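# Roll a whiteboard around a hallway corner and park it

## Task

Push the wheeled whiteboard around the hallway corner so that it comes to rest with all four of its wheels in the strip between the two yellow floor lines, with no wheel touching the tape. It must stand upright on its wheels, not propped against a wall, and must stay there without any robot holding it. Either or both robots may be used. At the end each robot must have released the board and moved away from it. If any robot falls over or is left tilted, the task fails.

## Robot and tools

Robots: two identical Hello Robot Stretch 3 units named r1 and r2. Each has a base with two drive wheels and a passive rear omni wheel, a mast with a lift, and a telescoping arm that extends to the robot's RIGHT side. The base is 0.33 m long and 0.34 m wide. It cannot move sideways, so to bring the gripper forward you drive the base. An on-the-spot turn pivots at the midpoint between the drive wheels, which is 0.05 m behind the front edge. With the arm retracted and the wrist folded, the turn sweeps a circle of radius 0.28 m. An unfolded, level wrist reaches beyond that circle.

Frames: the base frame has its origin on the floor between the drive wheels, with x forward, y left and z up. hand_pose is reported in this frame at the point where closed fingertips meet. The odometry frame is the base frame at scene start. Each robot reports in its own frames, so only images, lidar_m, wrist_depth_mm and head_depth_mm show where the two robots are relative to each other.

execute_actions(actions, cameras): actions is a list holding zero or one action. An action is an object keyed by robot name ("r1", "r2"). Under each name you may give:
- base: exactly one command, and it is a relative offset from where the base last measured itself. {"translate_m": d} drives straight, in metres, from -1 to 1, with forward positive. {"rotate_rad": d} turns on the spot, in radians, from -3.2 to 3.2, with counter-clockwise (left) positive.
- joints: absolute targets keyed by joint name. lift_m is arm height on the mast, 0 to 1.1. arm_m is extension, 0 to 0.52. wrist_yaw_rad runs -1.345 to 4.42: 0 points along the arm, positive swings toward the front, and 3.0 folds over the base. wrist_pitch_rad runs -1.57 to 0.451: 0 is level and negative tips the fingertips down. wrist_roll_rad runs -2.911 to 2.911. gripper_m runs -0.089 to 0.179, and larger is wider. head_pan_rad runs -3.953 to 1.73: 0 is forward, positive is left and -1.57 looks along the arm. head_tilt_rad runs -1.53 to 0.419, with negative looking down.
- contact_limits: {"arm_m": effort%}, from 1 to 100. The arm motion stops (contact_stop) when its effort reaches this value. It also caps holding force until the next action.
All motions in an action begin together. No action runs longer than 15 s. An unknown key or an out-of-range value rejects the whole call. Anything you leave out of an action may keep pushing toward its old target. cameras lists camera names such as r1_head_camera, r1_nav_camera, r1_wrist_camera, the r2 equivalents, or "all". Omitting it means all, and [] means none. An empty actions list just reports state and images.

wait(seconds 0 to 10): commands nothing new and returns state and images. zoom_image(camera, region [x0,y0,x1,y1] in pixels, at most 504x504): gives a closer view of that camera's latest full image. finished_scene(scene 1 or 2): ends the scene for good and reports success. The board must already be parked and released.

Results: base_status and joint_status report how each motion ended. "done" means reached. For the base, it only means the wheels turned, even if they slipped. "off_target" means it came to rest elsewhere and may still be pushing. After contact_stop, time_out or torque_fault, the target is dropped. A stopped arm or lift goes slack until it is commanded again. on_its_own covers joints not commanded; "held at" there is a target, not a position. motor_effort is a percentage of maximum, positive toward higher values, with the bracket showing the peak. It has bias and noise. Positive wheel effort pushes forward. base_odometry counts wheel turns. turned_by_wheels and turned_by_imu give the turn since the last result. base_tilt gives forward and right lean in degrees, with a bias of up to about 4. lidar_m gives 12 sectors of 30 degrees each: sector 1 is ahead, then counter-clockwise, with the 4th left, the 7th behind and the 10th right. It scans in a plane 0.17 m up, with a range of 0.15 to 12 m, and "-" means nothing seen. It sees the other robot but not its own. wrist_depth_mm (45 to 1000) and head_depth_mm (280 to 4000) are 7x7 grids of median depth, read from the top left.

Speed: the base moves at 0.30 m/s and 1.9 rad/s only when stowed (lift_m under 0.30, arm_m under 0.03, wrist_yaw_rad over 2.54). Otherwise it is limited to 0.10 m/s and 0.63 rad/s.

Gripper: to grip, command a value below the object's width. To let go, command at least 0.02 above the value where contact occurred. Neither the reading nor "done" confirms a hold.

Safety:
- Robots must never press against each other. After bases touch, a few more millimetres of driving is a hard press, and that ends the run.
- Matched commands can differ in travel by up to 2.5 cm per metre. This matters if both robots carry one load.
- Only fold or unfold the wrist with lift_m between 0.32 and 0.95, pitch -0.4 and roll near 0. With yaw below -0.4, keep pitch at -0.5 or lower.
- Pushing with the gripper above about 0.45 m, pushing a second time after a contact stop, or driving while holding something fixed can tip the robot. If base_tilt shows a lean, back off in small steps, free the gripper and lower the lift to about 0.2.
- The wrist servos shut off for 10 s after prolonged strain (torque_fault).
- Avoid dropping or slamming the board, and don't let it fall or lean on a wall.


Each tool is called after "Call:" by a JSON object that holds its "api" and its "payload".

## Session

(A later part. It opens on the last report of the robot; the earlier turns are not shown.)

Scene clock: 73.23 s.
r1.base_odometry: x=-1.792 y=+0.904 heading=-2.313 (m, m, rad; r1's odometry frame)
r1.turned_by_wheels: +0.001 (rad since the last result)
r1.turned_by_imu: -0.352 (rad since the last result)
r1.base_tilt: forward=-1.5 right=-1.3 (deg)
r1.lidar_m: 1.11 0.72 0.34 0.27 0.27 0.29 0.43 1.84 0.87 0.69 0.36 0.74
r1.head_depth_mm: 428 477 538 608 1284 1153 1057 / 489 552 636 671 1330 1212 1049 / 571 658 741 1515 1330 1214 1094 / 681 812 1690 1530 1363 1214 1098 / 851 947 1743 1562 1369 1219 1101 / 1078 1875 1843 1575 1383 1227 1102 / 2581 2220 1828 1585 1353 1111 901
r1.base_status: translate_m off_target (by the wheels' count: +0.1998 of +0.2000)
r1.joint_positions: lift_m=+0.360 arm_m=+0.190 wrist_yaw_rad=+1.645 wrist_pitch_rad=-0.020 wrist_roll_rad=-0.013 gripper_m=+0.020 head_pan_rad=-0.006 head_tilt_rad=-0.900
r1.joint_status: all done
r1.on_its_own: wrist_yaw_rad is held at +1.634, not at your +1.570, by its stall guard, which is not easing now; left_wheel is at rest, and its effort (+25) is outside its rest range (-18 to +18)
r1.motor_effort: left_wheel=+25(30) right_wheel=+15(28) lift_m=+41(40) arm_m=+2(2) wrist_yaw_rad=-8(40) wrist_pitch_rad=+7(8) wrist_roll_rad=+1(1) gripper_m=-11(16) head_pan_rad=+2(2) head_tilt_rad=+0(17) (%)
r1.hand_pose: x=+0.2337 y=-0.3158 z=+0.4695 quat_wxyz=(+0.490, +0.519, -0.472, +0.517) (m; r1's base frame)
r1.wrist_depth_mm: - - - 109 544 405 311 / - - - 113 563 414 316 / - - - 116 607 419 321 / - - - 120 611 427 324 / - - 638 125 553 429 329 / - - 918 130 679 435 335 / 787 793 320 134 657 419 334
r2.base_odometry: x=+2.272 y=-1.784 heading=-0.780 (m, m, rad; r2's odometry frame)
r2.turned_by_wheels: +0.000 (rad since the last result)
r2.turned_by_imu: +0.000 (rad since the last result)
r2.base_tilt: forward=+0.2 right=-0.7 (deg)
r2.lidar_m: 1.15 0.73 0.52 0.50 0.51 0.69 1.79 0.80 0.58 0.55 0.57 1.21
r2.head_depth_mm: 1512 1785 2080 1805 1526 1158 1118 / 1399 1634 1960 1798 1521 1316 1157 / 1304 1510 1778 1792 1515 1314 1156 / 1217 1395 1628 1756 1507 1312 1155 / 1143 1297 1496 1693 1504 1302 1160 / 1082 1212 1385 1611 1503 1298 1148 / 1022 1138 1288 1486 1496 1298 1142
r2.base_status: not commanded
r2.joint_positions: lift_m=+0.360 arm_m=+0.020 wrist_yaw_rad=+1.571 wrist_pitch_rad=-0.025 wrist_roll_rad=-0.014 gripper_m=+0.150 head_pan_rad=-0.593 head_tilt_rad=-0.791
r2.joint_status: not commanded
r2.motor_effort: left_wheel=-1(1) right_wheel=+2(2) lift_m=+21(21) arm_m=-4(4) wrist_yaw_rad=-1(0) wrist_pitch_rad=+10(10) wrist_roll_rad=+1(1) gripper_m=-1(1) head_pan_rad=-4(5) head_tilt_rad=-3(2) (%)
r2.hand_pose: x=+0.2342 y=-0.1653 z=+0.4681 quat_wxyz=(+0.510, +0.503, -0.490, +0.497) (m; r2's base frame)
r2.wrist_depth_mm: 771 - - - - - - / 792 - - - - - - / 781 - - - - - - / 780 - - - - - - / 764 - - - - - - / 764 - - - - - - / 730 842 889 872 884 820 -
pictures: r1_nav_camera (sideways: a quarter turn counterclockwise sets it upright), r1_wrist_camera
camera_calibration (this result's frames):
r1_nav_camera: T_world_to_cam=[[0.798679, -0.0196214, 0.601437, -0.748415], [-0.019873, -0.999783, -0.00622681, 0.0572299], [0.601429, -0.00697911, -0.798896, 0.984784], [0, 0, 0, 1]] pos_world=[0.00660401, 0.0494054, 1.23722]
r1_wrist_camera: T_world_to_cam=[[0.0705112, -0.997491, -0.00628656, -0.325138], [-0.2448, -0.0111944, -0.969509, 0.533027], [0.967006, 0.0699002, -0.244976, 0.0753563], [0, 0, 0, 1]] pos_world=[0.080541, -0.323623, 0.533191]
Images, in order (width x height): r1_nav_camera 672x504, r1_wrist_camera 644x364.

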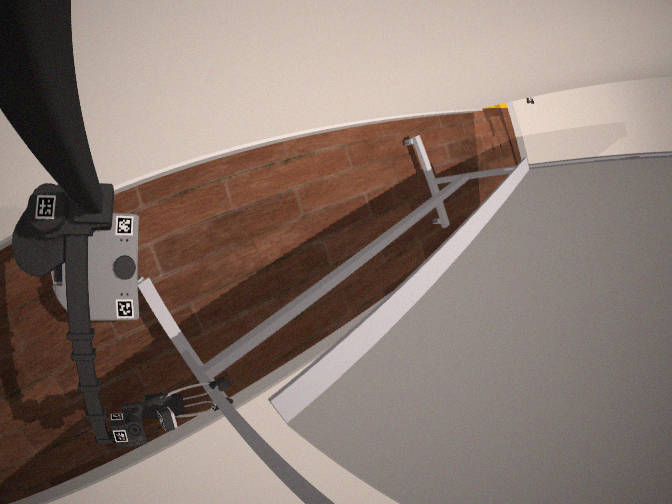

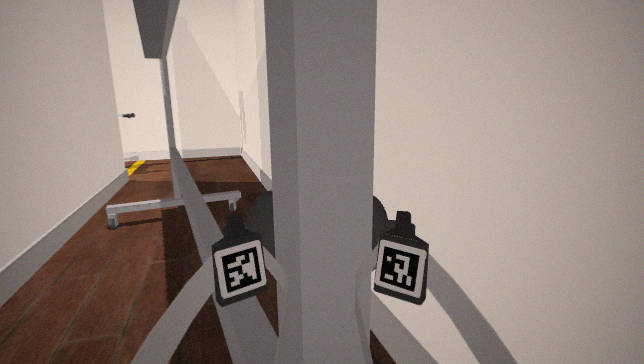

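Call:
{"api": "execute_actions", "payload": {"actions": [{"r1":{"base":{"translate_m":-0.04},"joints":{"gripper_m":0.15}}}], "cameras": []}}

Call:
{"api": "execute_actions", "payload": {"actions": [{"r1":{"base":{"rotate_rad":0.33},"joints":{"wrist_yaw_rad":1.4}}}], "cameras": []}}

Call:
{"api": "execute_actions", "payload": {"actions": [{"r1":{"base":{"translate_m":-0.55}}}], "cameras": ["r1_nav_camera"]}}

Scene clock: 75.90 s.
r1.base_odometry: x=-1.765 y=+0.933 heading=-2.313 (m, m, rad; r1's odometry frame)
r1.turned_by_wheels: +0.000 (rad since the last result)
r1.turned_by_imu: +0.041 (rad since the last result)
r1.base_tilt: forward=-1.5 right=-1.4 (deg)
r1.lidar_m: 1.19 0.62 0.31 0.25 0.25 0.28 0.43 1.70 0.86 0.70 0.38 0.77
r1.head_depth_mm: 467 518 581 628 1315 1168 1070 / 540 606 696 1449 1286 1212 1047 / 636 734 775 1498 1358 1208 1092 / 777 881 1772 1531 1361 1219 1096 / 999 1948 1792 1563 1365 1220 1103 / 1242 2171 1830 1576 1377 1228 1087 / 2758 2223 1853 1543 1243 1008 836
r1.base_status: done
r1.joint_positions: lift_m=+0.360 arm_m=+0.190 wrist_yaw_rad=+1.633 wrist_pitch_rad=-0.018 wrist_roll_rad=-0.013 gripper_m=+0.150 head_pan_rad=-0.006 head_tilt_rad=-0.900
r1.joint_status: all done
r1.on_its_own: wrist_yaw_rad is held at +1.634, not at your +1.570, by its stall guard, which is not easing now
r1.motor_effort: left_wheel=+0(20) right_wheel=+0(46) lift_m=+40(40) arm_m=+3(2) wrist_yaw_rad=+2(19) wrist_pitch_rad=+6(7) wrist_roll_rad=+1(1) gripper_m=+1(100) head_pan_rad=+1(2) head_tilt_rad=+0(0) (%)
r1.hand_pose: x=+0.2339 y=-0.3190 z=+0.4699 quat_wxyz=(+0.493, +0.516, -0.476, +0.514) (m; r1's base frame)
r1.wrist_depth_mm: - - - 126 578 426 329 / - - - 130 585 434 333 / - - - 134 593 442 334 / - - - 139 604 440 338 / - - - 143 624 499 344 / - - 929 150 685 508 321 / 798 800 726 156 679 454 360
r2.base_odometry: x=+2.272 y=-1.784 heading=-0.780 (m, m, rad; r2's odometry frame)
r2.turned_by_wheels: +0.000 (rad since the last result)
r2.turned_by_imu: +0.000 (rad since the last result)
r2.base_tilt: forward=+0.1 right=-0.7 (deg)
r2.lidar_m: 1.15 0.73 0.52 0.50 0.52 0.69 1.79 0.80 0.58 0.55 0.57 1.21
r2.head_depth_mm: 1508 1774 2076 1811 1522 1156 1118 / 1395 1631 1965 1793 1518 1313 1157 / 1301 1502 1775 1797 1518 1311 1153 / 1219 1389 1627 1767 1509 1307 1154 / 1147 1300 1492 1687 1504 1302 1161 / 1078 1209 1386 1611 1505 1299 1149 / 1020 1139 1293 1486 1494 1297 1144
r2.base_status: not commanded
r2.joint_positions: lift_m=+0.360 arm_m=+0.020 wrist_yaw_rad=+1.571 wrist_pitch_rad=-0.025 wrist_roll_rad=-0.014 gripper_m=+0.150 head_pan_rad=-0.593 head_tilt_rad=-0.791
r2.joint_status: not commanded
r2.motor_effort: left_wheel=-1(1) right_wheel=+2(2) lift_m=+22(22) arm_m=-4(4) wrist_yaw_rad=-1(1) wrist_pitch_rad=+10(9) wrist_roll_rad=+1(0) gripper_m=+0(1) head_pan_rad=-4(5) head_tilt_rad=-4(5) (%)
r2.hand_pose: x=+0.2342 y=-0.1653 z=+0.4681 quat_wxyz=(+0.510, +0.503, -0.490, +0.497) (m; r2's base frame)
r2.wrist_depth_mm: 787 - - - - - - / 775 - - - - - - / 773 - - - - - - / 777 - - - - - - / 782 - - - - - - / 781 - - - - - - / 749 841 878 862 859 830 -
pictures: none
No camera images: the call's "cameras" was empty. Leave "cameras" out to get every camera's image.

Scene clock: 77.40 s.
r1.base_odometry: x=-1.765 y=+0.933 heading=-1.984 (m, m, rad; r1's odometry frame)
r1.turned_by_wheels: +0.329 (rad since the last result)
r1.turned_by_imu: +0.295 (rad since the last result)
r1.base_tilt: forward=-1.4 right=-1.3 (deg)
r1.lidar_m: 1.35 0.39 0.27 0.25 0.26 0.34 2.55 1.07 0.74 0.70 0.38 0.93
r1.head_depth_mm: 746 795 768 1510 1280 1185 1054 / 959 947 1750 1487 1357 1210 1093 / 1213 2001 1776 1551 1360 1218 1095 / 2731 2178 1826 1565 1361 1219 1098 / 2627 2120 1789 1564 1362 1221 1101 / 1362 1275 1204 1138 1087 1033 989 / 860 824 793 761 736 714 696
r1.base_status: rotate_rad off_target (by the wheels' count: +0.3292 of +0.3300)
r1.joint_positions: lift_m=+0.360 arm_m=+0.190 wrist_yaw_rad=+1.388 wrist_pitch_rad=-0.018 wrist_roll_rad=-0.013 gripper_m=+0.150 head_pan_rad=-0.006 head_tilt_rad=-0.899
r1.joint_status: all done
r1.on_its_own: right_wheel is at rest, and its effort (+28) is outside its rest range (-18 to +18)
r1.motor_effort: left_wheel=-8(12) right_wheel=+28(28) lift_m=+39(41) arm_m=+2(2) wrist_yaw_rad=+9(7) wrist_pitch_rad=+6(7) wrist_roll_rad=+1(1) gripper_m=+1(1) head_pan_rad=+2(1) head_tilt_rad=+0(0) (%)
r1.hand_pose: x=+0.2301 y=-0.3812 z=+0.4699 quat_wxyz=(+0.552, +0.454, -0.535, +0.450) (m; r1's base frame)
r1.wrist_depth_mm: - - - 50 - 47 317 / - - - 52 - 47 323 / - - - 55 - 49 320 / - - - 56 46 51 327 / - - - 56 47 52 330 / - - 889 55 49 54 311 / 804 780 720 52 51 392 349
r2.base_odometry: x=+2.272 y=-1.784 heading=-0.780 (m, m, rad; r2's odometry frame)
r2.turned_by_wheels: +0.000 (rad since the last result)
r2.turned_by_imu: +0.000 (rad since the last result)
r2.base_tilt: forward=+0.2 right=-0.7 (deg)
r2.lidar_m: 1.15 0.73 0.52 0.50 0.51 0.69 1.78 0.80 0.57 0.55 0.57 1.20
r2.head_depth_mm: 1513 1791 2070 1811 1524 1154 1117 / 1400 1637 1952 1799 1515 1314 1159 / 1302 1505 1774 1785 1516 1312 1156 / 1219 1389 1619 1766 1506 1306 1153 / 1143 1299 1495 1692 1501 1307 1162 / 1077 1210 1391 1611 1494 1299 1151 / 1021 1140 1294 1484 1504 1292 1143
r2.base_status: not commanded
r2.joint_positions: lift_m=+0.360 arm_m=+0.020 wrist_yaw_rad=+1.571 wrist_pitch_rad=-0.025 wrist_roll_rad=-0.014 gripper_m=+0.150 head_pan_rad=-0.593 head_tilt_rad=-0.791
r2.joint_status: not commanded
r2.motor_effort: left_wheel=-1(1) right_wheel=+1(2) lift_m=+22(22) arm_m=-4(4) wrist_yaw_rad=+0(0) wrist_pitch_rad=+10(10) wrist_roll_rad=+1(0) gripper_m=-1(1) head_pan_rad=-4(5) head_tilt_rad=-4(3) (%)
r2.hand_pose: x=+0.2342 y=-0.1653 z=+0.4681 quat_wxyz=(+0.510, +0.503, -0.490, +0.497) (m; r2's base frame)
r2.wrist_depth_mm: 783 - - - - - - / 766 - - - - - - / 774 - - - - - - / 782 - - - - - - / 789 - - - - - - / 773 - - - - - - / 743 837 899 873 861 841 -
pictures: none
No camera images: the call's "cameras" was empty. Leave "cameras" out to get every camera's image.

Scene clock: 84.13 s.
r1.base_odometry: x=-1.544 y=+1.437 heading=-1.984 (m, m, rad; r1's odometry frame)
r1.turned_by_wheels: +0.000 (rad since the last result)
r1.turned_by_imu: +0.000 (rad since the last result)
r1.base_tilt: forward=-1.4 right=-1.4 (deg)
r1.lidar_m: 1.14 0.33 0.23 0.22 0.80 1.04 2.43 1.13 0.78 0.74 0.75 0.76
r1.head_depth_mm: 954 948 1785 1458 1320 1203 1090 / 1159 2148 1713 1536 1328 1211 1094 / 2512 2101 1810 1548 1332 1213 1090 / 2732 2175 1813 1571 1367 1217 1095 / 2535 2073 1755 1519 1353 1199 1084 / 1162 1088 1025 971 921 876 839 / 731 700 673 649 628 606 590
r1.base_status: done
r1.joint_positions: lift_m=+0.360 arm_m=+0.190 wrist_yaw_rad=+1.398 wrist_pitch_rad=-0.018 wrist_roll_rad=-0.013 gripper_m=+0.150 head_pan_rad=-0.006 head_tilt_rad=-0.899
r1.joint_status: not commanded
r1.motor_effort: left_wheel=-1(9) right_wheel=+1(20) lift_m=+40(40) arm_m=+2(2) wrist_yaw_rad=+2(8) wrist_pitch_rad=+7(7) wrist_roll_rad=+1(1) gripper_m=+1(1) head_pan_rad=+2(2) head_tilt_rad=+0(0) (%)
r1.hand_pose: x=+0.2306 y=-0.3788 z=+0.4699 quat_wxyz=(+0.549, +0.457, -0.533, +0.453) (m; r1's base frame)
r1.wrist_depth_mm: - - - - 708 475 357 / - - - - 727 483 363 / - - - - 716 493 365 / - - - - 763 492 369 / - - - - 768 554 370 / 917 - - - 751 566 351 / 794 783 643 697 723 502 398
r2.base_odometry: x=+2.272 y=-1.784 heading=-0.780 (m, m, rad; r2's odometry frame)
r2.turned_by_wheels: +0.000 (rad since the last result)
r2.turned_by_imu: +0.001 (rad since the last result)
r2.base_tilt: forward=+0.1 right=-0.7 (deg)
r2.lidar_m: 1.15 0.73 0.52 0.50 0.51 0.69 1.79 0.80 0.58 0.55 0.57 1.20
r2.head_depth_mm: 1507 1782 2090 1798 1517 1158 1118 / 1396 1633 1963 1797 1518 1310 1156 / 1300 1495 1773 1793 1516 1310 1156 / 1217 1387 1618 1755 1514 1309 1153 / 1142 1292 1499 1690 1500 1305 1160 / 1077 1214 1382 1617 1502 1299 1148 / 1018 1138 1294 1489 1501 1296 1144
r2.base_status: not commanded
r2.joint_positions: lift_m=+0.360 arm_m=+0.020 wrist_yaw_rad=+1.571 wrist_pitch_rad=-0.025 wrist_roll_rad=-0.014 gripper_m=+0.150 head_pan_rad=-0.593 head_tilt_rad=-0.791
r2.joint_status: not commanded
r2.motor_effort: left_wheel=-1(1) right_wheel=+2(2) lift_m=+22(22) arm_m=-4(4) wrist_yaw_rad=-1(1) wrist_pitch_rad=+10(10) wrist_roll_rad=+0(1) gripper_m=-1(0) head_pan_rad=-5(4) head_tilt_rad=-4(4) (%)
r2.hand_pose: x=+0.2342 y=-0.1653 z=+0.4681 quat_wxyz=(+0.510, +0.503, -0.490, +0.497) (m; r2's base frame)
r2.wrist_depth_mm: 777 - - - - - - / 768 - - - - - - / 768 - - - - - - / 763 - - - - - - / 764 - - - - - - / 766 - - - - - - / 722 836 880 881 894 826 -
pictures: r1_nav_camera (sideways: a quarter turn counterclockwise sets it upright)
camera_calibration (this result's frames):
r1_nav_camera: T_world_to_cam=[[0.798133, -0.0196216, 0.602161, -0.749356], [-0.0198719, -0.999783, -0.00623903, 0.0572458], [0.602153, -0.00698652, -0.79835, 0.98407], [0, 0, 0, 1]] pos_world=[0.0066629, 0.049405, 1.23722]
Images, in order (width x height): r1_nav_camera 672x504.

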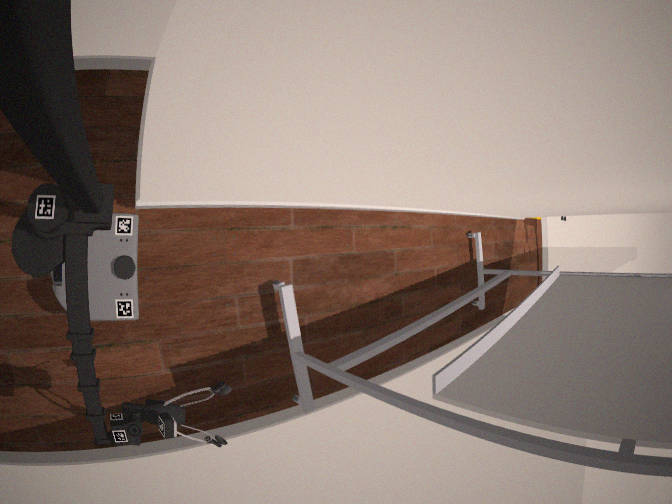

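Call:
{"api": "execute_actions", "payload": {"actions": [{"r1":{"base":{"rotate_rad":-0.95},"joints":{"arm_m":0.005,"wrist_yaw_rad":3.0,"wrist_pitch_rad":-0.4,"gripper_m":0.03}}}], "cameras": []}}

Call:
{"api": "execute_actions", "payload": {"actions": [{"r1":{"base":{"translate_m":0.46}}}], "cameras": []}}

Call:
{"api": "execute_actions", "payload": {"actions": [{"r1":{"base":{"rotate_rad":1.03}}}], "cameras": []}}

Call:
{"api": "execute_actions", "payload": {"actions": [{"r1":{"base":{"translate_m":0.6},"joints":{"head_tilt_rad":-1.2}}}], "cameras": ["r1_nav_camera"]}}

Scene clock: 87.57 s.
r1.base_odometry: x=-1.544 y=+1.437 heading=-2.933 (m, m, rad; r1's odometry frame)
r1.turned_by_wheels: -0.949 (rad since the last result)
r1.turned_by_imu: -0.882 (rad since the last result)
r1.base_tilt: forward=-1.4 right=-1.4 (deg)
r1.lidar_m: 0.78 0.76 0.61 0.28 0.25 0.50 0.85 1.26 2.04 0.94 0.74 0.73
r1.head_depth_mm: 662 755 874 1054 1284 1205 1091 / 703 816 959 1172 1330 1205 1091 / 758 884 1064 1335 1361 1215 1095 / 820 970 1184 1479 1360 1221 1100 / 894 1074 1352 1505 1375 1220 1104 / 980 1204 1472 1484 1346 1224 1106 / 1052 817 1765 1528 1384 1232 1109
r1.base_status: rotate_rad off_target (by the wheels' count: -0.9490 of -0.9500)
r1.joint_positions: lift_m=+0.360 arm_m=+0.005 wrist_yaw_rad=+3.000 wrist_pitch_rad=-0.414 wrist_roll_rad=-0.013 gripper_m=+0.030 head_pan_rad=-0.005 head_tilt_rad=-0.898
r1.joint_status: all done
r1.on_its_own: left_wheel is at rest, and its effort (+20) is outside its rest range (-18 to +18); right_wheel is at rest, and its effort (-20) is outside its rest range (-18 to +18)
r1.motor_effort: left_wheel=+20(26) right_wheel=-20(27) lift_m=+39(39) arm_m=-2(3) wrist_yaw_rad=-1(2) wrist_pitch_rad=+5(6) wrist_roll_rad=+1(1) gripper_m=+0(100) head_pan_rad=+1(2) head_tilt_rad=-1(1) (%)
r1.hand_pose: x=+0.0104 y=+0.0723 z=+0.3735 quat_wxyz=(+0.194, +0.696, +0.098, +0.685) (m; r1's base frame)
r1.wrist_depth_mm: 203 - 322 465 863 - - / 222 - 344 501 - - - / 264 242 373 549 - - - / 331 268 415 610 832 805 818 / 426 310 - 631 694 672 647 / 523 373 - 585 560 584 581 / 515 446 - 540 510 509 500
r2.base_odometry: x=+2.272 y=-1.784 heading=-0.780 (m, m, rad; r2's odometry frame)
r2.turned_by_wheels: +0.000 (rad since the last result)
r2.turned_by_imu: +0.000 (rad since the last result)
r2.base_tilt: forward=+0.1 right=-0.7 (deg)
r2.lidar_m: 1.15 0.73 0.52 0.50 0.51 0.69 1.79 0.80 0.58 0.55 0.57 1.21
r2.head_depth_mm: 1510 1779 2077 1805 1522 1159 1118 / 1397 1629 1961 1798 1519 1315 1159 / 1304 1494 1781 1787 1514 1315 1153 / 1214 1394 1625 1753 1509 1307 1151 / 1143 1300 1498 1687 1507 1302 1164 / 1078 1213 1390 1611 1501 1299 1150 / 1021 1141 1295 1493 1495 1299 1144
r2.base_status: not commanded
r2.joint_positions: lift_m=+0.360 arm_m=+0.020 wrist_yaw_rad=+1.571 wrist_pitch_rad=-0.025 wrist_roll_rad=-0.014 gripper_m=+0.150 head_pan_rad=-0.593 head_tilt_rad=-0.791
r2.joint_status: not commanded
r2.motor_effort: left_wheel=-1(1) right_wheel=+2(2) lift_m=+22(22) arm_m=-4(4) wrist_yaw_rad=+0(0) wrist_pitch_rad=+10(10) wrist_roll_rad=+1(1) gripper_m=-1(0) head_pan_rad=-5(5) head_tilt_rad=-4(4) (%)
r2.hand_pose: x=+0.2342 y=-0.1653 z=+0.4681 quat_wxyz=(+0.510, +0.503, -0.490, +0.497) (m; r2's base frame)
r2.wrist_depth_mm: 770 - - - - - - / 777 - - - - - - / 775 - - - - - - / 781 - - - - - - / 770 - - - - - - / 775 - - - - - - / 738 848 872 864 889 842 -
pictures: none
No camera images: the call's "cameras" was empty. Leave "cameras" out to get every camera's image.

Scene clock: 93.33 s.
r1.base_odometry: x=-1.994 y=+1.342 heading=-2.933 (m, m, rad; r1's odometry frame)
r1.turned_by_wheels: +0.000 (rad since the last result)
r1.turned_by_imu: +0.002 (rad since the last result)
r1.base_tilt: forward=-1.5 right=-1.3 (deg)
r1.lidar_m: 0.39 0.39 0.38 0.76 0.60 0.59 1.25 1.86 1.00 0.46 0.37 0.36
r1.head_depth_mm: 306 349 408 490 615 824 1058 / 327 378 446 549 708 1001 1090 / 352 411 495 622 837 1165 1094 / 381 451 554 718 1024 1221 1102 / 414 499 629 852 1223 1202 1099 / 456 561 729 1043 1357 1169 1093 / 505 635 864 1342 1391 1194 1065
r1.base_status: done
r1.joint_positions: lift_m=+0.360 arm_m=+0.005 wrist_yaw_rad=+3.000 wrist_pitch_rad=-0.414 wrist_roll_rad=-0.013 gripper_m=+0.030 head_pan_rad=-0.005 head_tilt_rad=-0.898
r1.joint_status: not commanded
r1.motor_effort: left_wheel=+0(19) right_wheel=-1(13) lift_m=+40(40) arm_m=-2(2) wrist_yaw_rad=+0(0) wrist_pitch_rad=+5(5) wrist_roll_rad=+1(1) gripper_m=+1(1) head_pan_rad=+1(1) head_tilt_rad=-1(1) (%)
r1.hand_pose: x=+0.0104 y=+0.0723 z=+0.3735 quat_wxyz=(+0.194, +0.696, +0.098, +0.685) (m; r1's base frame)
r1.wrist_depth_mm: 489 - 793 - - 846 - / 506 - 856 - - 492 - / 533 610 924 - - 929 - / 550 639 830 813 828 779 803 / 566 651 - 610 562 526 667 / 560 589 - 573 546 553 482 / 511 516 - 539 502 506 501
r2.base_odometry: x=+2.272 y=-1.784 heading=-0.780 (m, m, rad; r2's odometry frame)
r2.turned_by_wheels: +0.000 (rad since the last result)
r2.turned_by_imu: +0.001 (rad since the last result)
r2.base_tilt: forward=+0.2 right=-0.7 (deg)
r2.lidar_m: 1.15 0.72 0.52 0.50 0.51 0.69 1.79 0.80 0.58 0.55 0.57 1.21
r2.head_depth_mm: 1512 1784 2066 1812 1523 1162 1118 / 1401 1633 1980 1800 1514 1313 1159 / 1298 1502 1778 1779 1514 1312 1156 / 1216 1395 1630 1757 1512 1307 1157 / 1145 1294 1498 1693 1500 1305 1161 / 1080 1216 1379 1606 1500 1300 1144 / 1020 1142 1293 1492 1489 1292 1143
r2.base_status: not commanded
r2.joint_positions: lift_m=+0.360 arm_m=+0.020 wrist_yaw_rad=+1.571 wrist_pitch_rad=-0.025 wrist_roll_rad=-0.014 gripper_m=+0.150 head_pan_rad=-0.593 head_tilt_rad=-0.791
r2.joint_status: not commanded
r2.motor_effort: left_wheel=-1(1) right_wheel=+1(2) lift_m=+22(22) arm_m=-5(4) wrist_yaw_rad=-1(1) wrist_pitch_rad=+10(10) wrist_roll_rad=+0(0) gripper_m=+0(0) head_pan_rad=-4(4) head_tilt_rad=-2(3) (%)
r2.hand_pose: x=+0.2342 y=-0.1653 z=+0.4681 quat_wxyz=(+0.510, +0.503, -0.490, +0.497) (m; r2's base frame)
r2.wrist_depth_mm: 778 - - - - - - / 775 - - - - - - / 764 - - - - - - / 771 - - - - - - / 782 - - - - - - / 771 - - - - - - / 740 842 877 860 869 818 -
pictures: none
No camera images: the call's "cameras" was empty. Leave "cameras" out to get every camera's image.

Scene clock: 95.90 s.
r1.base_odometry: x=-1.994 y=+1.342 heading=-1.903 (m, m, rad; r1's odometry frame)
r1.turned_by_wheels: +1.030 (rad since the last result)
r1.turned_by_imu: +1.042 (rad since the last result)
r1.base_tilt: forward=-1.5 right=-1.3 (deg)
r1.lidar_m: 0.38 0.78 0.60 0.59 1.24 1.81 1.07 0.47 0.37 0.36 0.39 0.56
r1.head_depth_mm: 315 1544 1559 1437 1303 1166 1072 / 331 374 446 1481 1354 1169 1087 / 735 772 725 680 1049 1175 1098 / 2523 2086 1789 1541 1368 1180 1098 / 2344 2119 1831 1564 1368 1186 1099 / 1627 1696 1717 1570 1380 1226 1106 / 1240 1277 1313 1360 1332 1233 1114
r1.base_status: done
r1.joint_positions: lift_m=+0.360 arm_m=+0.005 wrist_yaw_rad=+3.000 wrist_pitch_rad=-0.414 wrist_roll_rad=-0.013 gripper_m=+0.030 head_pan_rad=-0.005 head_tilt_rad=-0.898
r1.joint_status: not commanded
r1.motor_effort: left_wheel=-1(4) right_wheel=+1(5) lift_m=+40(40) arm_m=-2(2) wrist_yaw_rad=-1(1) wrist_pitch_rad=+5(5) wrist_roll_rad=+1(1) gripper_m=+0(0) head_pan_rad=+1(1) head_tilt_rad=-1(1) (%)
r1.hand_pose: x=+0.0104 y=+0.0723 z=+0.3735 quat_wxyz=(+0.194, +0.696, +0.098, +0.685) (m; r1's base frame)
r1.wrist_depth_mm: - - 563 575 579 586 597 / - - 619 614 635 638 652 / - - 681 701 684 723 728 / 819 848 717 742 738 779 762 / 698 676 - 683 691 686 668 / 590 586 - 576 566 574 544 / 514 517 - 540 508 510 435
r2.base_odometry: x=+2.272 y=-1.784 heading=-0.780 (m, m, rad; r2's odometry frame)
r2.turned_by_wheels: +0.000 (rad since the last result)
r2.turned_by_imu: +0.000 (rad since the last result)
r2.base_tilt: forward=+0.2 right=-0.7 (deg)
r2.lidar_m: 1.15 0.73 0.52 0.50 0.51 0.69 1.79 0.80 0.58 0.55 0.57 1.20
r2.head_depth_mm: 1517 1784 2077 1804 1525 1157 1116 / 1400 1630 1965 1789 1515 1315 1161 / 1304 1497 1786 1791 1515 1311 1158 / 1216 1394 1623 1762 1510 1311 1152 / 1148 1296 1498 1693 1507 1305 1161 / 1076 1217 1389 1605 1501 1297 1150 / 1020 1137 1291 1489 1497 1298 1148
r2.base_status: not commanded
r2.joint_positions: lift_m=+0.360 arm_m=+0.020 wrist_yaw_rad=+1.571 wrist_pitch_rad=-0.025 wrist_roll_rad=-0.014 gripper_m=+0.150 head_pan_rad=-0.593 head_tilt_rad=-0.791
r2.joint_status: not commanded
r2.motor_effort: left_wheel=-1(1) right_wheel=+1(2) lift_m=+22(22) arm_m=-4(4) wrist_yaw_rad=-1(1) wrist_pitch_rad=+10(10) wrist_roll_rad=+1(0) gripper_m=+0(1) head_pan_rad=-4(5) head_tilt_rad=-3(4) (%)
r2.hand_pose: x=+0.2342 y=-0.1653 z=+0.4681 quat_wxyz=(+0.510, +0.503, -0.490, +0.497) (m; r2's base frame)
r2.wrist_depth_mm: 776 - - - - - - / 782 - - - - - - / 762 - - - - - - / 781 - - - - - - / 774 - - - - - - / 771 - - - - - - / 741 833 876 874 874 837 -
pictures: none
No camera images: the call's "cameras" was empty. Leave "cameras" out to get every camera's image.

Scene clock: 102.83 s.
r1.base_odometry: x=-2.190 y=+0.775 heading=-1.903 (m, m, rad; r1's odometry frame)
r1.turned_by_wheels: +0.000 (rad since the last result)
r1.turned_by_imu: -0.014 (rad since the last result)
r1.base_tilt: forward=-1.5 right=-1.4 (deg)
r1.lidar_m: 1.65 0.71 0.55 0.54 0.57 0.82 1.28 0.55 0.42 0.41 0.44 0.71
r1.head_depth_mm: - - - 1287 - 1148 1091 / 363 359 357 355 1232 - 1077 / 681 628 583 549 901 - - / 1669 1539 1432 1328 1247 - - / 1673 1551 1438 1337 1253 1170 - / 1594 1533 1439 1344 1257 1193 - / 1213 1243 1285 1294 1252 1186 1147
r1.base_status: done
r1.joint_positions: lift_m=+0.360 arm_m=+0.005 wrist_yaw_rad=+3.000 wrist_pitch_rad=-0.415 wrist_roll_rad=-0.013 gripper_m=+0.030 head_pan_rad=-0.005 head_tilt_rad=-1.189
r1.joint_status: all done
r1.on_its_own: right_wheel is at rest, and its effort (+21) is outside its rest range (-18 to +18)
r1.motor_effort: left_wheel=+0(30) right_wheel=+21(22) lift_m=+39(40) arm_m=-2(2) wrist_yaw_rad=+0(1) wrist_pitch_rad=+5(5) wrist_roll_rad=+1(1) gripper_m=+0(0) head_pan_rad=+1(0) head_tilt_rad=-4(20) (%)
r1.hand_pose: x=+0.0104 y=+0.0723 z=+0.3733 quat_wxyz=(+0.194, +0.696, +0.098, +0.685) (m; r1's base frame)
r1.wrist_depth_mm: 505 - 519 528 540 547 560 / 535 - 560 583 580 595 616 / 599 616 620 630 634 647 665 / 657 649 683 679 700 723 743 / 674 678 - 685 689 684 678 / 597 594 - 579 567 586 576 / 517 516 - 531 496 509 506
r2.base_odometry: x=+2.272 y=-1.784 heading=-0.780 (m, m, rad; r2's odometry frame)
r2.turned_by_wheels: +0.000 (rad since the last result)
r2.turned_by_imu: +0.001 (rad since the last result)
r2.base_tilt: forward=+0.2 right=-0.7 (deg)
r2.lidar_m: 1.15 0.73 0.52 0.50 0.51 0.69 1.79 0.80 0.58 0.55 0.57 1.21
r2.head_depth_mm: 1508 1790 2072 1802 1523 1158 1120 / 1406 1620 1963 1798 1524 1313 1154 / 1302 1502 1765 1790 1512 1309 1153 / 1216 1388 1626 1761 1503 1308 1152 / 1144 1297 1503 1692 1504 1305 1164 / 1080 1215 1385 1619 1503 1299 1149 / 1024 1142 1292 1485 1493 1291 1146
r2.base_status: not commanded
r2.joint_positions: lift_m=+0.360 arm_m=+0.020 wrist_yaw_rad=+1.571 wrist_pitch_rad=-0.025 wrist_roll_rad=-0.014 gripper_m=+0.150 head_pan_rad=-0.593 head_tilt_rad=-0.791
r2.joint_status: not commanded
r2.motor_effort: left_wheel=-1(1) right_wheel=+1(2) lift_m=+22(22) arm_m=-4(4) wrist_yaw_rad=-1(1) wrist_pitch_rad=+10(10) wrist_roll_rad=+1(0) gripper_m=-1(1) head_pan_rad=-4(4) head_tilt_rad=-3(3) (%)
r2.hand_pose: x=+0.2342 y=-0.1653 z=+0.4681 quat_wxyz=(+0.510, +0.503, -0.490, +0.497) (m; r2's base frame)
r2.wrist_depth_mm: 760 - - - - - - / 779 - - - - - - / 788 - - - - - - / 776 - - - - - - / 764 - - - - - - / 766 - - - - - - / 745 839 873 853 874 832 -
pictures: r1_nav_camera (sideways: a quarter turn counterclockwise sets it upright)
camera_calibration (this result's frames):
r1_nav_camera: T_world_to_cam=[[0.937131, -0.0188019, 0.34847, -0.419746], [-0.0192707, -0.999812, -0.00212127, 0.0518796], [0.348445, -0.00472736, -0.937317, 1.16621], [0, 0, 0, 1]] pos_world=[-0.0120024, 0.049491, 1.23949]
Images, in order (width x height): r1_nav_camera 672x504.

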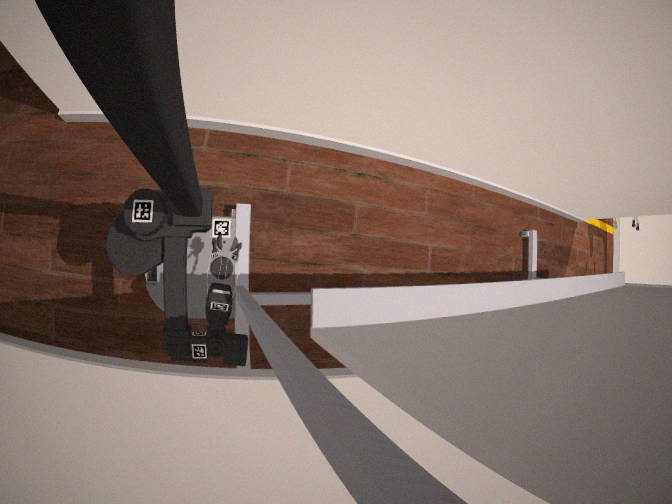

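Call:
{"api": "execute_actions", "payload": {"actions": [{"r1":{"base":{"translate_m":0.7}}}], "cameras": ["r1_nav_camera","r2_nav_camera"]}}

Scene clock: 110.87 s.
r1.base_odometry: x=-2.418 y=+0.113 heading=-1.903 (m, m, rad; r1's odometry frame)
r1.turned_by_wheels: +0.000 (rad since the last result)
r1.turned_by_imu: -0.091 (rad since the last result)
r1.base_tilt: forward=-1.4 right=-1.4 (deg)
r1.lidar_m: 1.53 0.76 0.55 0.52 0.54 0.73 1.80 0.62 0.44 0.42 0.44 0.65
r1.head_depth_mm: - - - 1245 1257 1149 1086 / 355 353 352 351 1228 - 1076 / 682 627 583 549 902 - - / 1653 1533 1410 1326 1243 - - / 1682 1553 1437 1340 1253 1175 - / 1695 1557 1440 1339 1265 1192 - / 1452 1428 1381 1324 1255 1193 1143
r1.base_status: done
r1.joint_positions: lift_m=+0.360 arm_m=+0.005 wrist_yaw_rad=+3.000 wrist_pitch_rad=-0.415 wrist_roll_rad=-0.013 gripper_m=+0.030 head_pan_rad=-0.005 head_tilt_rad=-1.189
r1.joint_status: not commanded
r1.motor_effort: left_wheel=+11(26) right_wheel=+4(21) lift_m=+39(40) arm_m=-2(2) wrist_yaw_rad=-1(0) wrist_pitch_rad=+5(5) wrist_roll_rad=+1(1) gripper_m=+1(0) head_pan_rad=+1(0) head_tilt_rad=-4(4) (%)
r1.hand_pose: x=+0.0104 y=+0.0723 z=+0.3733 quat_wxyz=(+0.194, +0.696, +0.098, +0.685) (m; r1's base frame)
r1.wrist_depth_mm: 465 - 498 524 544 568 589 / 501 - 546 569 594 624 662 / 553 568 594 620 658 701 720 / 596 623 652 688 707 745 780 / 631 643 - 693 693 673 660 / 591 583 - 573 570 580 575 / 523 518 - 535 503 505 506
r2.base_odometry: x=+2.272 y=-1.784 heading=-0.780 (m, m, rad; r2's odometry frame)
r2.turned_by_wheels: +0.000 (rad since the last result)
r2.turned_by_imu: +0.001 (rad since the last result)
r2.base_tilt: forward=+0.2 right=-0.7 (deg)
r2.lidar_m: 1.15 0.73 0.52 0.50 0.51 0.69 1.79 0.80 0.58 0.55 0.57 1.06
r2.head_depth_mm: 1068 1217 2026 1804 1516 1160 1118 / 989 1140 1877 1808 1525 1314 1156 / 1030 1136 1733 1703 1480 1308 1151 / 1213 1390 1626 1695 1511 1314 1154 / 1146 1303 1491 1692 1503 1304 1162 / 1079 1211 1382 1609 1492 1300 1143 / 1019 1144 1294 1486 1500 1295 1142
r2.base_status: not commanded
r2.joint_positions: lift_m=+0.360 arm_m=+0.020 wrist_yaw_rad=+1.571 wrist_pitch_rad=-0.025 wrist_roll_rad=-0.014 gripper_m=+0.150 head_pan_rad=-0.593 head_tilt_rad=-0.791
r2.joint_status: not commanded
r2.motor_effort: left_wheel=-1(1) right_wheel=+1(1) lift_m=+22(22) arm_m=-4(4) wrist_yaw_rad=+0(1) wrist_pitch_rad=+10(10) wrist_roll_rad=+0(0) gripper_m=+0(1) head_pan_rad=-4(3) head_tilt_rad=-3(3) (%)
r2.hand_pose: x=+0.2342 y=-0.1653 z=+0.4681 quat_wxyz=(+0.510, +0.503, -0.490, +0.497) (m; r2's base frame)
r2.wrist_depth_mm: 775 - - - - - - / 779 - - - - - - / 774 - - - - - - / 782 - - - - - - / 765 - - - - - 766 / 782 - - - - - - / 749 835 879 856 878 837 -
pictures: r1_nav_camera (sideways: a quarter turn counterclockwise sets it upright), r2_nav_camera (sideways: a quarter turn counterclockwise sets it upright)
camera_calibration (this result's frames):
r1_nav_camera: T_world_to_cam=[[0.93716, -0.0188026, 0.348393, -0.419645], [-0.0192714, -0.999812, -0.00212006, 0.0518781], [0.348368, -0.0047272, -0.937346, 1.16624], [0, 0, 0, 1]] pos_world=[-0.0120075, 0.049491, 1.23949]
r2_nav_camera: T_world_to_cam=[[0.578293, -0.349007, 0.737409, -0.926514], [-0.507416, -0.861645, -0.00987893, 0.0674899], [0.638832, -0.36846, -0.675375, 0.826514], [0, 0, 0, 1]] pos_world=[0.0420388, 0.0393297, 1.24209]
Images, in order (width x height): r1_nav_camera 672x504, r2_nav_camera 672x504.

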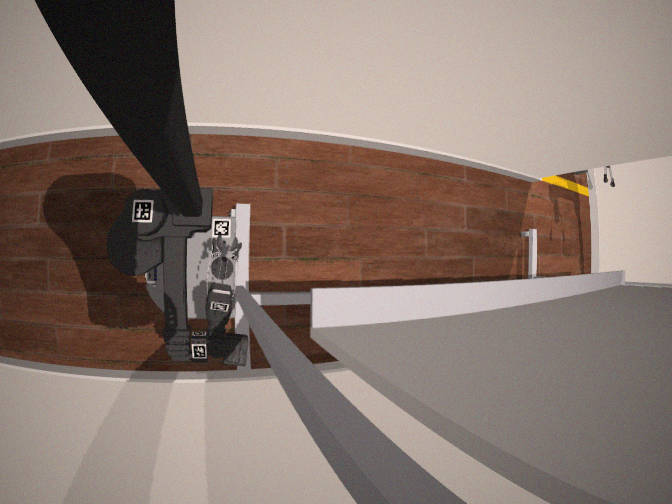

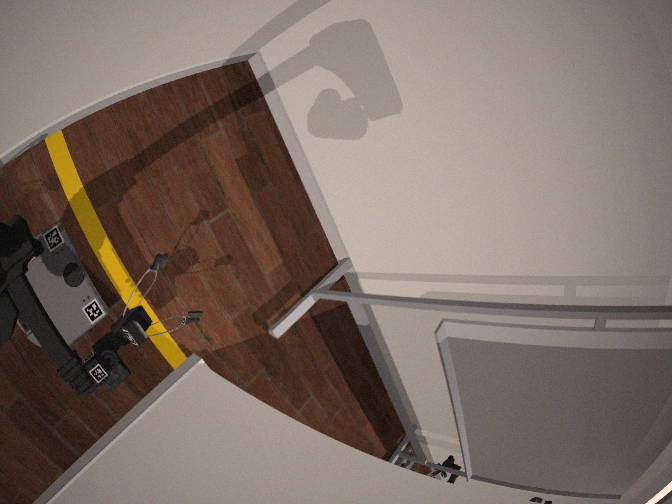

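Call:
{"api": "execute_actions", "payload": {"actions": [{"r1":{"base":{"translate_m":0.3}},"r2":{"joints":{"arm_m":0.1},"base":{"translate_m":0.15}}}], "cameras": ["r2_wrist_camera","r2_nav_camera"]}}

Scene clock: 114.97 s.
r1.base_odometry: x=-2.516 y=-0.170 heading=-1.903 (m, m, rad; r1's odometry frame)
r1.turned_by_wheels: +0.001 (rad since the last result)
r1.turned_by_imu: +0.002 (rad since the last result)
r1.base_tilt: forward=-1.4 right=-1.4 (deg)
r1.lidar_m: 1.52 0.77 0.55 0.53 0.55 0.74 1.77 0.61 0.44 0.42 0.43 0.65
r1.head_depth_mm: - - - 1226 - 1145 1085 / 353 351 351 350 1221 - 1073 / 682 628 585 548 903 - - / 1654 1528 1410 1319 1243 - - / 1693 1555 1444 1342 1258 1170 - / 1695 1557 1448 1340 1262 1192 - / 1468 1445 1390 1322 1255 1189 1147
r1.base_status: done
r1.joint_positions: lift_m=+0.360 arm_m=+0.005 wrist_yaw_rad=+3.000 wrist_pitch_rad=-0.415 wrist_roll_rad=-0.013 gripper_m=+0.030 head_pan_rad=-0.005 head_tilt_rad=-1.189
r1.joint_status: not commanded
r1.motor_effort: left_wheel=+15(21) right_wheel=-3(25) lift_m=+39(39) arm_m=-2(2) wrist_yaw_rad=-1(0) wrist_pitch_rad=+5(5) wrist_roll_rad=+1(1) gripper_m=+1(0) head_pan_rad=+1(1) head_tilt_rad=-4(3) (%)
r1.hand_pose: x=+0.0104 y=+0.0723 z=+0.3733 quat_wxyz=(+0.194, +0.696, +0.098, +0.685) (m; r1's base frame)
r1.wrist_depth_mm: 469 - 508 532 551 564 595 / 510 - 560 574 600 619 662 / 553 571 596 618 663 688 731 / 596 629 660 668 718 748 783 / 654 668 - 679 697 674 687 / 584 595 - 576 560 583 577 / 510 520 - 522 502 505 505
r2.base_odometry: x=+2.379 y=-1.889 heading=-0.780 (m, m, rad; r2's odometry frame)
r2.turned_by_wheels: +0.000 (rad since the last result)
r2.turned_by_imu: -0.001 (rad since the last result)
r2.base_tilt: forward=+0.2 right=-0.7 (deg)
r2.lidar_m: 1.00 0.73 0.52 0.50 0.52 0.69 1.80 0.80 0.57 0.55 1.46 0.77
r2.head_depth_mm: 865 1023 1877 1766 1524 1325 1158 / 804 936 1701 1713 1515 1309 1178 / 750 865 987 1708 1513 1308 1152 / 725 827 942 1623 1506 1278 1153 / 692 1066 1222 1426 1443 1305 1148 / 934 1052 1198 1399 1496 1301 1146 / 884 987 1117 1285 1435 1299 1142
r2.base_status: done
r2.joint_positions: lift_m=+0.360 arm_m=+0.100 wrist_yaw_rad=+1.571 wrist_pitch_rad=-0.025 wrist_roll_rad=-0.014 gripper_m=+0.150 head_pan_rad=-0.593 head_tilt_rad=-0.791
r2.joint_status: all done
r2.motor_effort: left_wheel=-1(3) right_wheel=+1(6) lift_m=+21(22) arm_m=+4(5) wrist_yaw_rad=+0(1) wrist_pitch_rad=+9(10) wrist_roll_rad=+0(0) gripper_m=-1(1) head_pan_rad=-4(4) head_tilt_rad=-3(3) (%)
r2.hand_pose: x=+0.2342 y=-0.2447 z=+0.4681 quat_wxyz=(+0.510, +0.503, -0.490, +0.497) (m; r2's base frame)
r2.wrist_depth_mm: 870 875 886 857 860 857 879 / 883 898 890 901 902 871 867 / 861 929 930 914 895 898 889 / 873 940 946 928 930 899 918 / 873 973 959 956 641 617 615 / 872 - 971 984 959 958 950 / 808 842 881 859 839 808 -
pictures: r2_nav_camera (sideways: a quarter turn counterclockwise sets it upright), r2_wrist_camera
camera_calibration (this result's frames):
r2_nav_camera: T_world_to_cam=[[0.578288, -0.349014, 0.737409, -0.926514], [-0.507427, -0.861638, -0.00987894, 0.06749], [0.638827, -0.368468, -0.675375, 0.826514], [0, 0, 0, 1]] pos_world=[0.0420393, 0.0393292, 1.24209]
r2_wrist_camera: T_world_to_cam=[[0.0441325, -0.998715, -0.0249237, -0.233171], [-0.165464, 0.0172963, -0.986064, 0.548535], [0.985228, 0.0476415, -0.164488, 0.0237624], [0, 0, 0, 1]] pos_world=[0.0776419, -0.243491, 0.538988]
Images, in order (width x height): r2_nav_camera 672x504, r2_wrist_camera 644x364.

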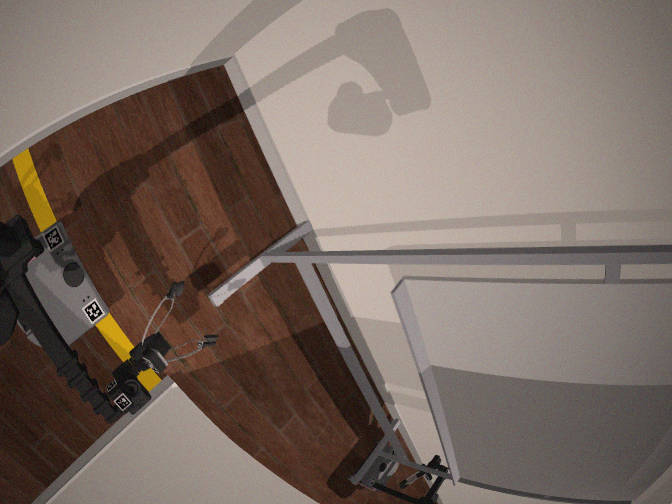

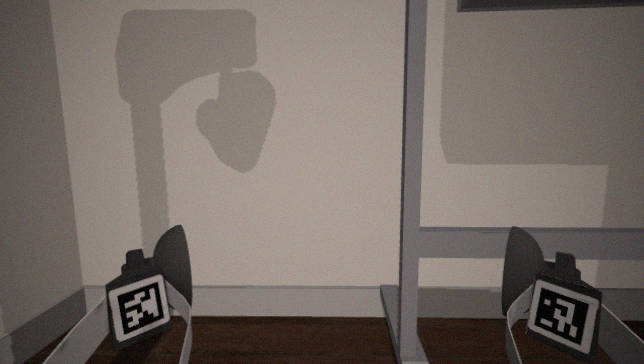

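Call:
{"api": "execute_actions", "payload": {"actions": [{"r1":{"base":{"translate_m":0.13}},"r2":{"base":{"translate_m":0.15}}}], "cameras": []}}

Call:
{"api": "execute_actions", "payload": {"actions": [{"r1":{"base":{"translate_m":-0.05}},"r2":{"base":{"translate_m":0.31}}}], "cameras": ["r2_wrist_camera","r2_nav_camera"]}}

Scene clock: 117.80 s.
r1.base_odometry: x=-2.558 y=-0.293 heading=-1.902 (m, m, rad; r1's odometry frame)
r1.turned_by_wheels: +0.000 (rad since the last result)
r1.turned_by_imu: +0.002 (rad since the last result)
r1.base_tilt: forward=-1.4 right=-1.4 (deg)
r1.lidar_m: 1.52 0.77 0.55 0.53 0.55 0.74 1.74 0.60 0.43 0.42 0.43 0.64
r1.head_depth_mm: - - - 1230 - 1144 1085 / 354 352 351 351 1228 - 1078 / 679 629 583 550 900 - - / 1649 1532 1413 1314 1250 - - / 1690 1546 1445 1342 1253 1172 - / 1687 1567 1446 1343 1255 1192 - / 1455 1447 1393 1322 1259 1190 1139
r1.base_status: done
r1.joint_positions: lift_m=+0.360 arm_m=+0.005 wrist_yaw_rad=+3.000 wrist_pitch_rad=-0.415 wrist_roll_rad=-0.013 gripper_m=+0.030 head_pan_rad=-0.005 head_tilt_rad=-1.189
r1.joint_status: not commanded
r1.motor_effort: left_wheel=+15(28) right_wheel=-1(13) lift_m=+39(40) arm_m=-1(2) wrist_yaw_rad=+0(1) wrist_pitch_rad=+5(5) wrist_roll_rad=+1(1) gripper_m=+1(0) head_pan_rad=+2(1) head_tilt_rad=-4(4) (%)
r1.hand_pose: x=+0.0104 y=+0.0723 z=+0.3733 quat_wxyz=(+0.194, +0.696, +0.098, +0.685) (m; r1's base frame)
r1.wrist_depth_mm: 480 - 503 526 557 574 594 / 510 - 552 574 595 628 650 / 553 572 608 625 662 696 737 / 608 627 660 676 713 735 799 / 641 647 - 671 695 674 680 / 590 593 - 570 558 584 583 / 513 520 - 535 501 505 502
r2.base_odometry: x=+2.485 y=-1.995 heading=-0.780 (m, m, rad; r2's odometry frame)
r2.turned_by_wheels: +0.000 (rad since the last result)
r2.turned_by_imu: -0.001 (rad since the last result)
r2.base_tilt: forward=+0.2 right=-0.7 (deg)
r2.lidar_m: 0.86 0.74 0.53 0.51 0.52 0.70 1.80 0.79 0.57 0.55 1.25 0.58
r2.head_depth_mm: 664 785 921 1750 1521 1319 1155 / 617 721 846 1700 1487 1312 1180 / 576 663 786 1589 1447 1309 1157 / 539 616 721 1374 1452 1311 1114 / 821 912 1018 1205 1076 1254 1152 / 488 583 980 1185 1385 1302 1148 / 748 836 950 1092 1288 1292 1145
r2.base_status: done
r2.joint_positions: lift_m=+0.360 arm_m=+0.100 wrist_yaw_rad=+1.571 wrist_pitch_rad=-0.025 wrist_roll_rad=-0.014 gripper_m=+0.150 head_pan_rad=-0.593 head_tilt_rad=-0.791
r2.joint_status: not commanded
r2.motor_effort: left_wheel=-1(3) right_wheel=+1(5) lift_m=+22(22) arm_m=+4(4) wrist_yaw_rad=+0(0) wrist_pitch_rad=+10(10) wrist_roll_rad=+1(1) gripper_m=+0(0) head_pan_rad=-5(4) head_tilt_rad=-3(3) (%)
r2.hand_pose: x=+0.2342 y=-0.2447 z=+0.4681 quat_wxyz=(+0.510, +0.503, -0.490, +0.497) (m; r2's base frame)
r2.wrist_depth_mm: 758 757 741 729 739 741 716 / 765 773 764 747 757 742 729 / 771 783 782 760 776 753 753 / 799 795 784 782 787 778 766 / 819 815 814 811 802 790 784 / 825 - 835 803 476 474 468 / 843 828 816 828 808 817 -
pictures: none
No camera images: the call's "cameras" was empty. Leave "cameras" out to get every camera's image.

Scene clock: 122.13 s.
r1.base_odometry: x=-2.542 y=-0.246 heading=-1.902 (m, m, rad; r1's odometry frame)
r1.turned_by_wheels: +0.000 (rad since the last result)
r1.turned_by_imu: +0.000 (rad since the last result)
r1.base_tilt: forward=-1.4 right=-1.4 (deg)
r1.lidar_m: 1.53 0.77 0.55 0.53 0.55 0.74 1.75 0.60 0.44 0.42 0.43 0.58
r1.head_depth_mm: - - 1216 - 1164 1157 1089 / 354 352 351 443 484 - 1081 / 681 628 583 555 1113 - - / 1657 1531 1415 1316 1247 - - / 1673 1550 1442 1342 1250 1197 - / 1673 1557 1445 1348 1264 1188 - / 1450 1444 1395 1323 1255 1189 1143
r1.base_status: done
r1.joint_positions: lift_m=+0.360 arm_m=+0.005 wrist_yaw_rad=+3.000 wrist_pitch_rad=-0.415 wrist_roll_rad=-0.013 gripper_m=+0.030 head_pan_rad=-0.005 head_tilt_rad=-1.189
r1.joint_status: not commanded
r1.motor_effort: left_wheel=+0(8) right_wheel=-1(6) lift_m=+39(39) arm_m=-1(2) wrist_yaw_rad=+0(0) wrist_pitch_rad=+5(5) wrist_roll_rad=+1(1) gripper_m=+1(1) head_pan_rad=+2(1) head_tilt_rad=-4(4) (%)
r1.hand_pose: x=+0.0104 y=+0.0723 z=+0.3733 quat_wxyz=(+0.194, +0.696, +0.098, +0.685) (m; r1's base frame)
r1.wrist_depth_mm: 472 - 512 533 552 573 599 / 509 - 554 571 606 630 662 / 555 569 610 634 658 684 727 / 599 621 656 671 720 741 768 / 638 662 - 675 691 671 672 / 592 591 - 581 563 582 581 / 509 522 - 535 431 508 496
r2.base_odometry: x=+2.706 y=-2.213 heading=-0.780 (m, m, rad; r2's odometry frame)
r2.turned_by_wheels: +0.000 (rad since the last result)
r2.turned_by_imu: -0.002 (rad since the last result)
r2.base_tilt: forward=+0.2 right=-0.6 (deg)
r2.lidar_m: 0.55 0.56 0.54 0.51 0.53 0.71 1.81 0.78 0.67 1.39 0.32 0.32
r2.head_depth_mm: - 785 404 472 611 1240 1164 / - 289 322 464 597 1265 1179 / 596 679 768 424 501 691 1097 / 558 637 744 892 1116 1282 1100 / 524 593 684 808 986 1207 1151 / 493 555 633 740 885 1106 1150 / 466 520 589 679 802 978 1127
r2.base_status: done
r2.joint_positions: lift_m=+0.360 arm_m=+0.100 wrist_yaw_rad=+1.571 wrist_pitch_rad=-0.025 wrist_roll_rad=-0.014 gripper_m=+0.150 head_pan_rad=-0.593 head_tilt_rad=-0.791
r2.joint_status: not commanded
r2.motor_effort: left_wheel=+0(3) right_wheel=+0(7) lift_m=+22(22) arm_m=+4(3) wrist_yaw_rad=+0(0) wrist_pitch_rad=+10(10) wrist_roll_rad=+0(0) gripper_m=-1(1) head_pan_rad=-5(4) head_tilt_rad=-4(3) (%)
r2.hand_pose: x=+0.2342 y=-0.2447 z=+0.4681 quat_wxyz=(+0.510, +0.503, -0.490, +0.497) (m; r2's base frame)
r2.wrist_depth_mm: 460 457 455 144 447 449 442 / 465 470 466 147 459 456 453 / 482 477 472 150 468 460 464 / 496 488 482 153 477 474 472 / 503 501 497 156 486 484 482 / 508 - 509 160 502 494 488 / 521 527 513 165 512 503 -
pictures: r2_nav_camera (sideways: a quarter turn counterclockwise sets it upright), r2_wrist_camera
camera_calibration (this result's frames):
r2_nav_camera: T_world_to_cam=[[0.578284, -0.349022, 0.737409, -0.926514], [-0.507439, -0.861631, -0.00987893, 0.0674901], [0.638822, -0.368477, -0.675375, 0.826514], [0, 0, 0, 1]] pos_world=[0.0420398, 0.0393287, 1.24209]
r2_wrist_camera: T_world_to_cam=[[0.0441326, -0.998715, -0.0249238, -0.233171], [-0.165464, 0.0172963, -0.986064, 0.548535], [0.985228, 0.0476415, -0.164488, 0.0237623], [0, 0, 0, 1]] pos_world=[0.0776419, -0.243491, 0.538988]
Images, in order (width x height): r2_nav_camera 672x504, r2_wrist_camera 644x364.

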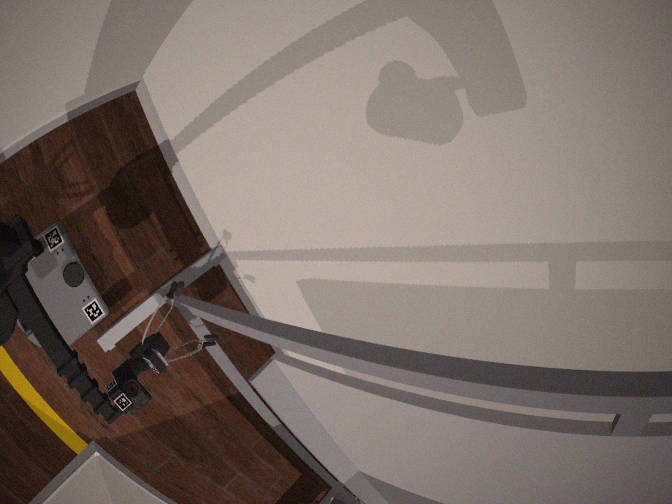

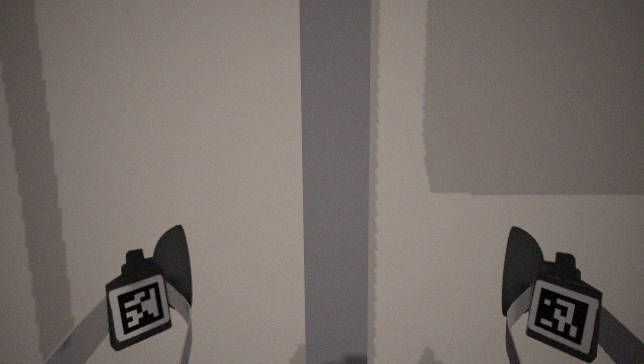

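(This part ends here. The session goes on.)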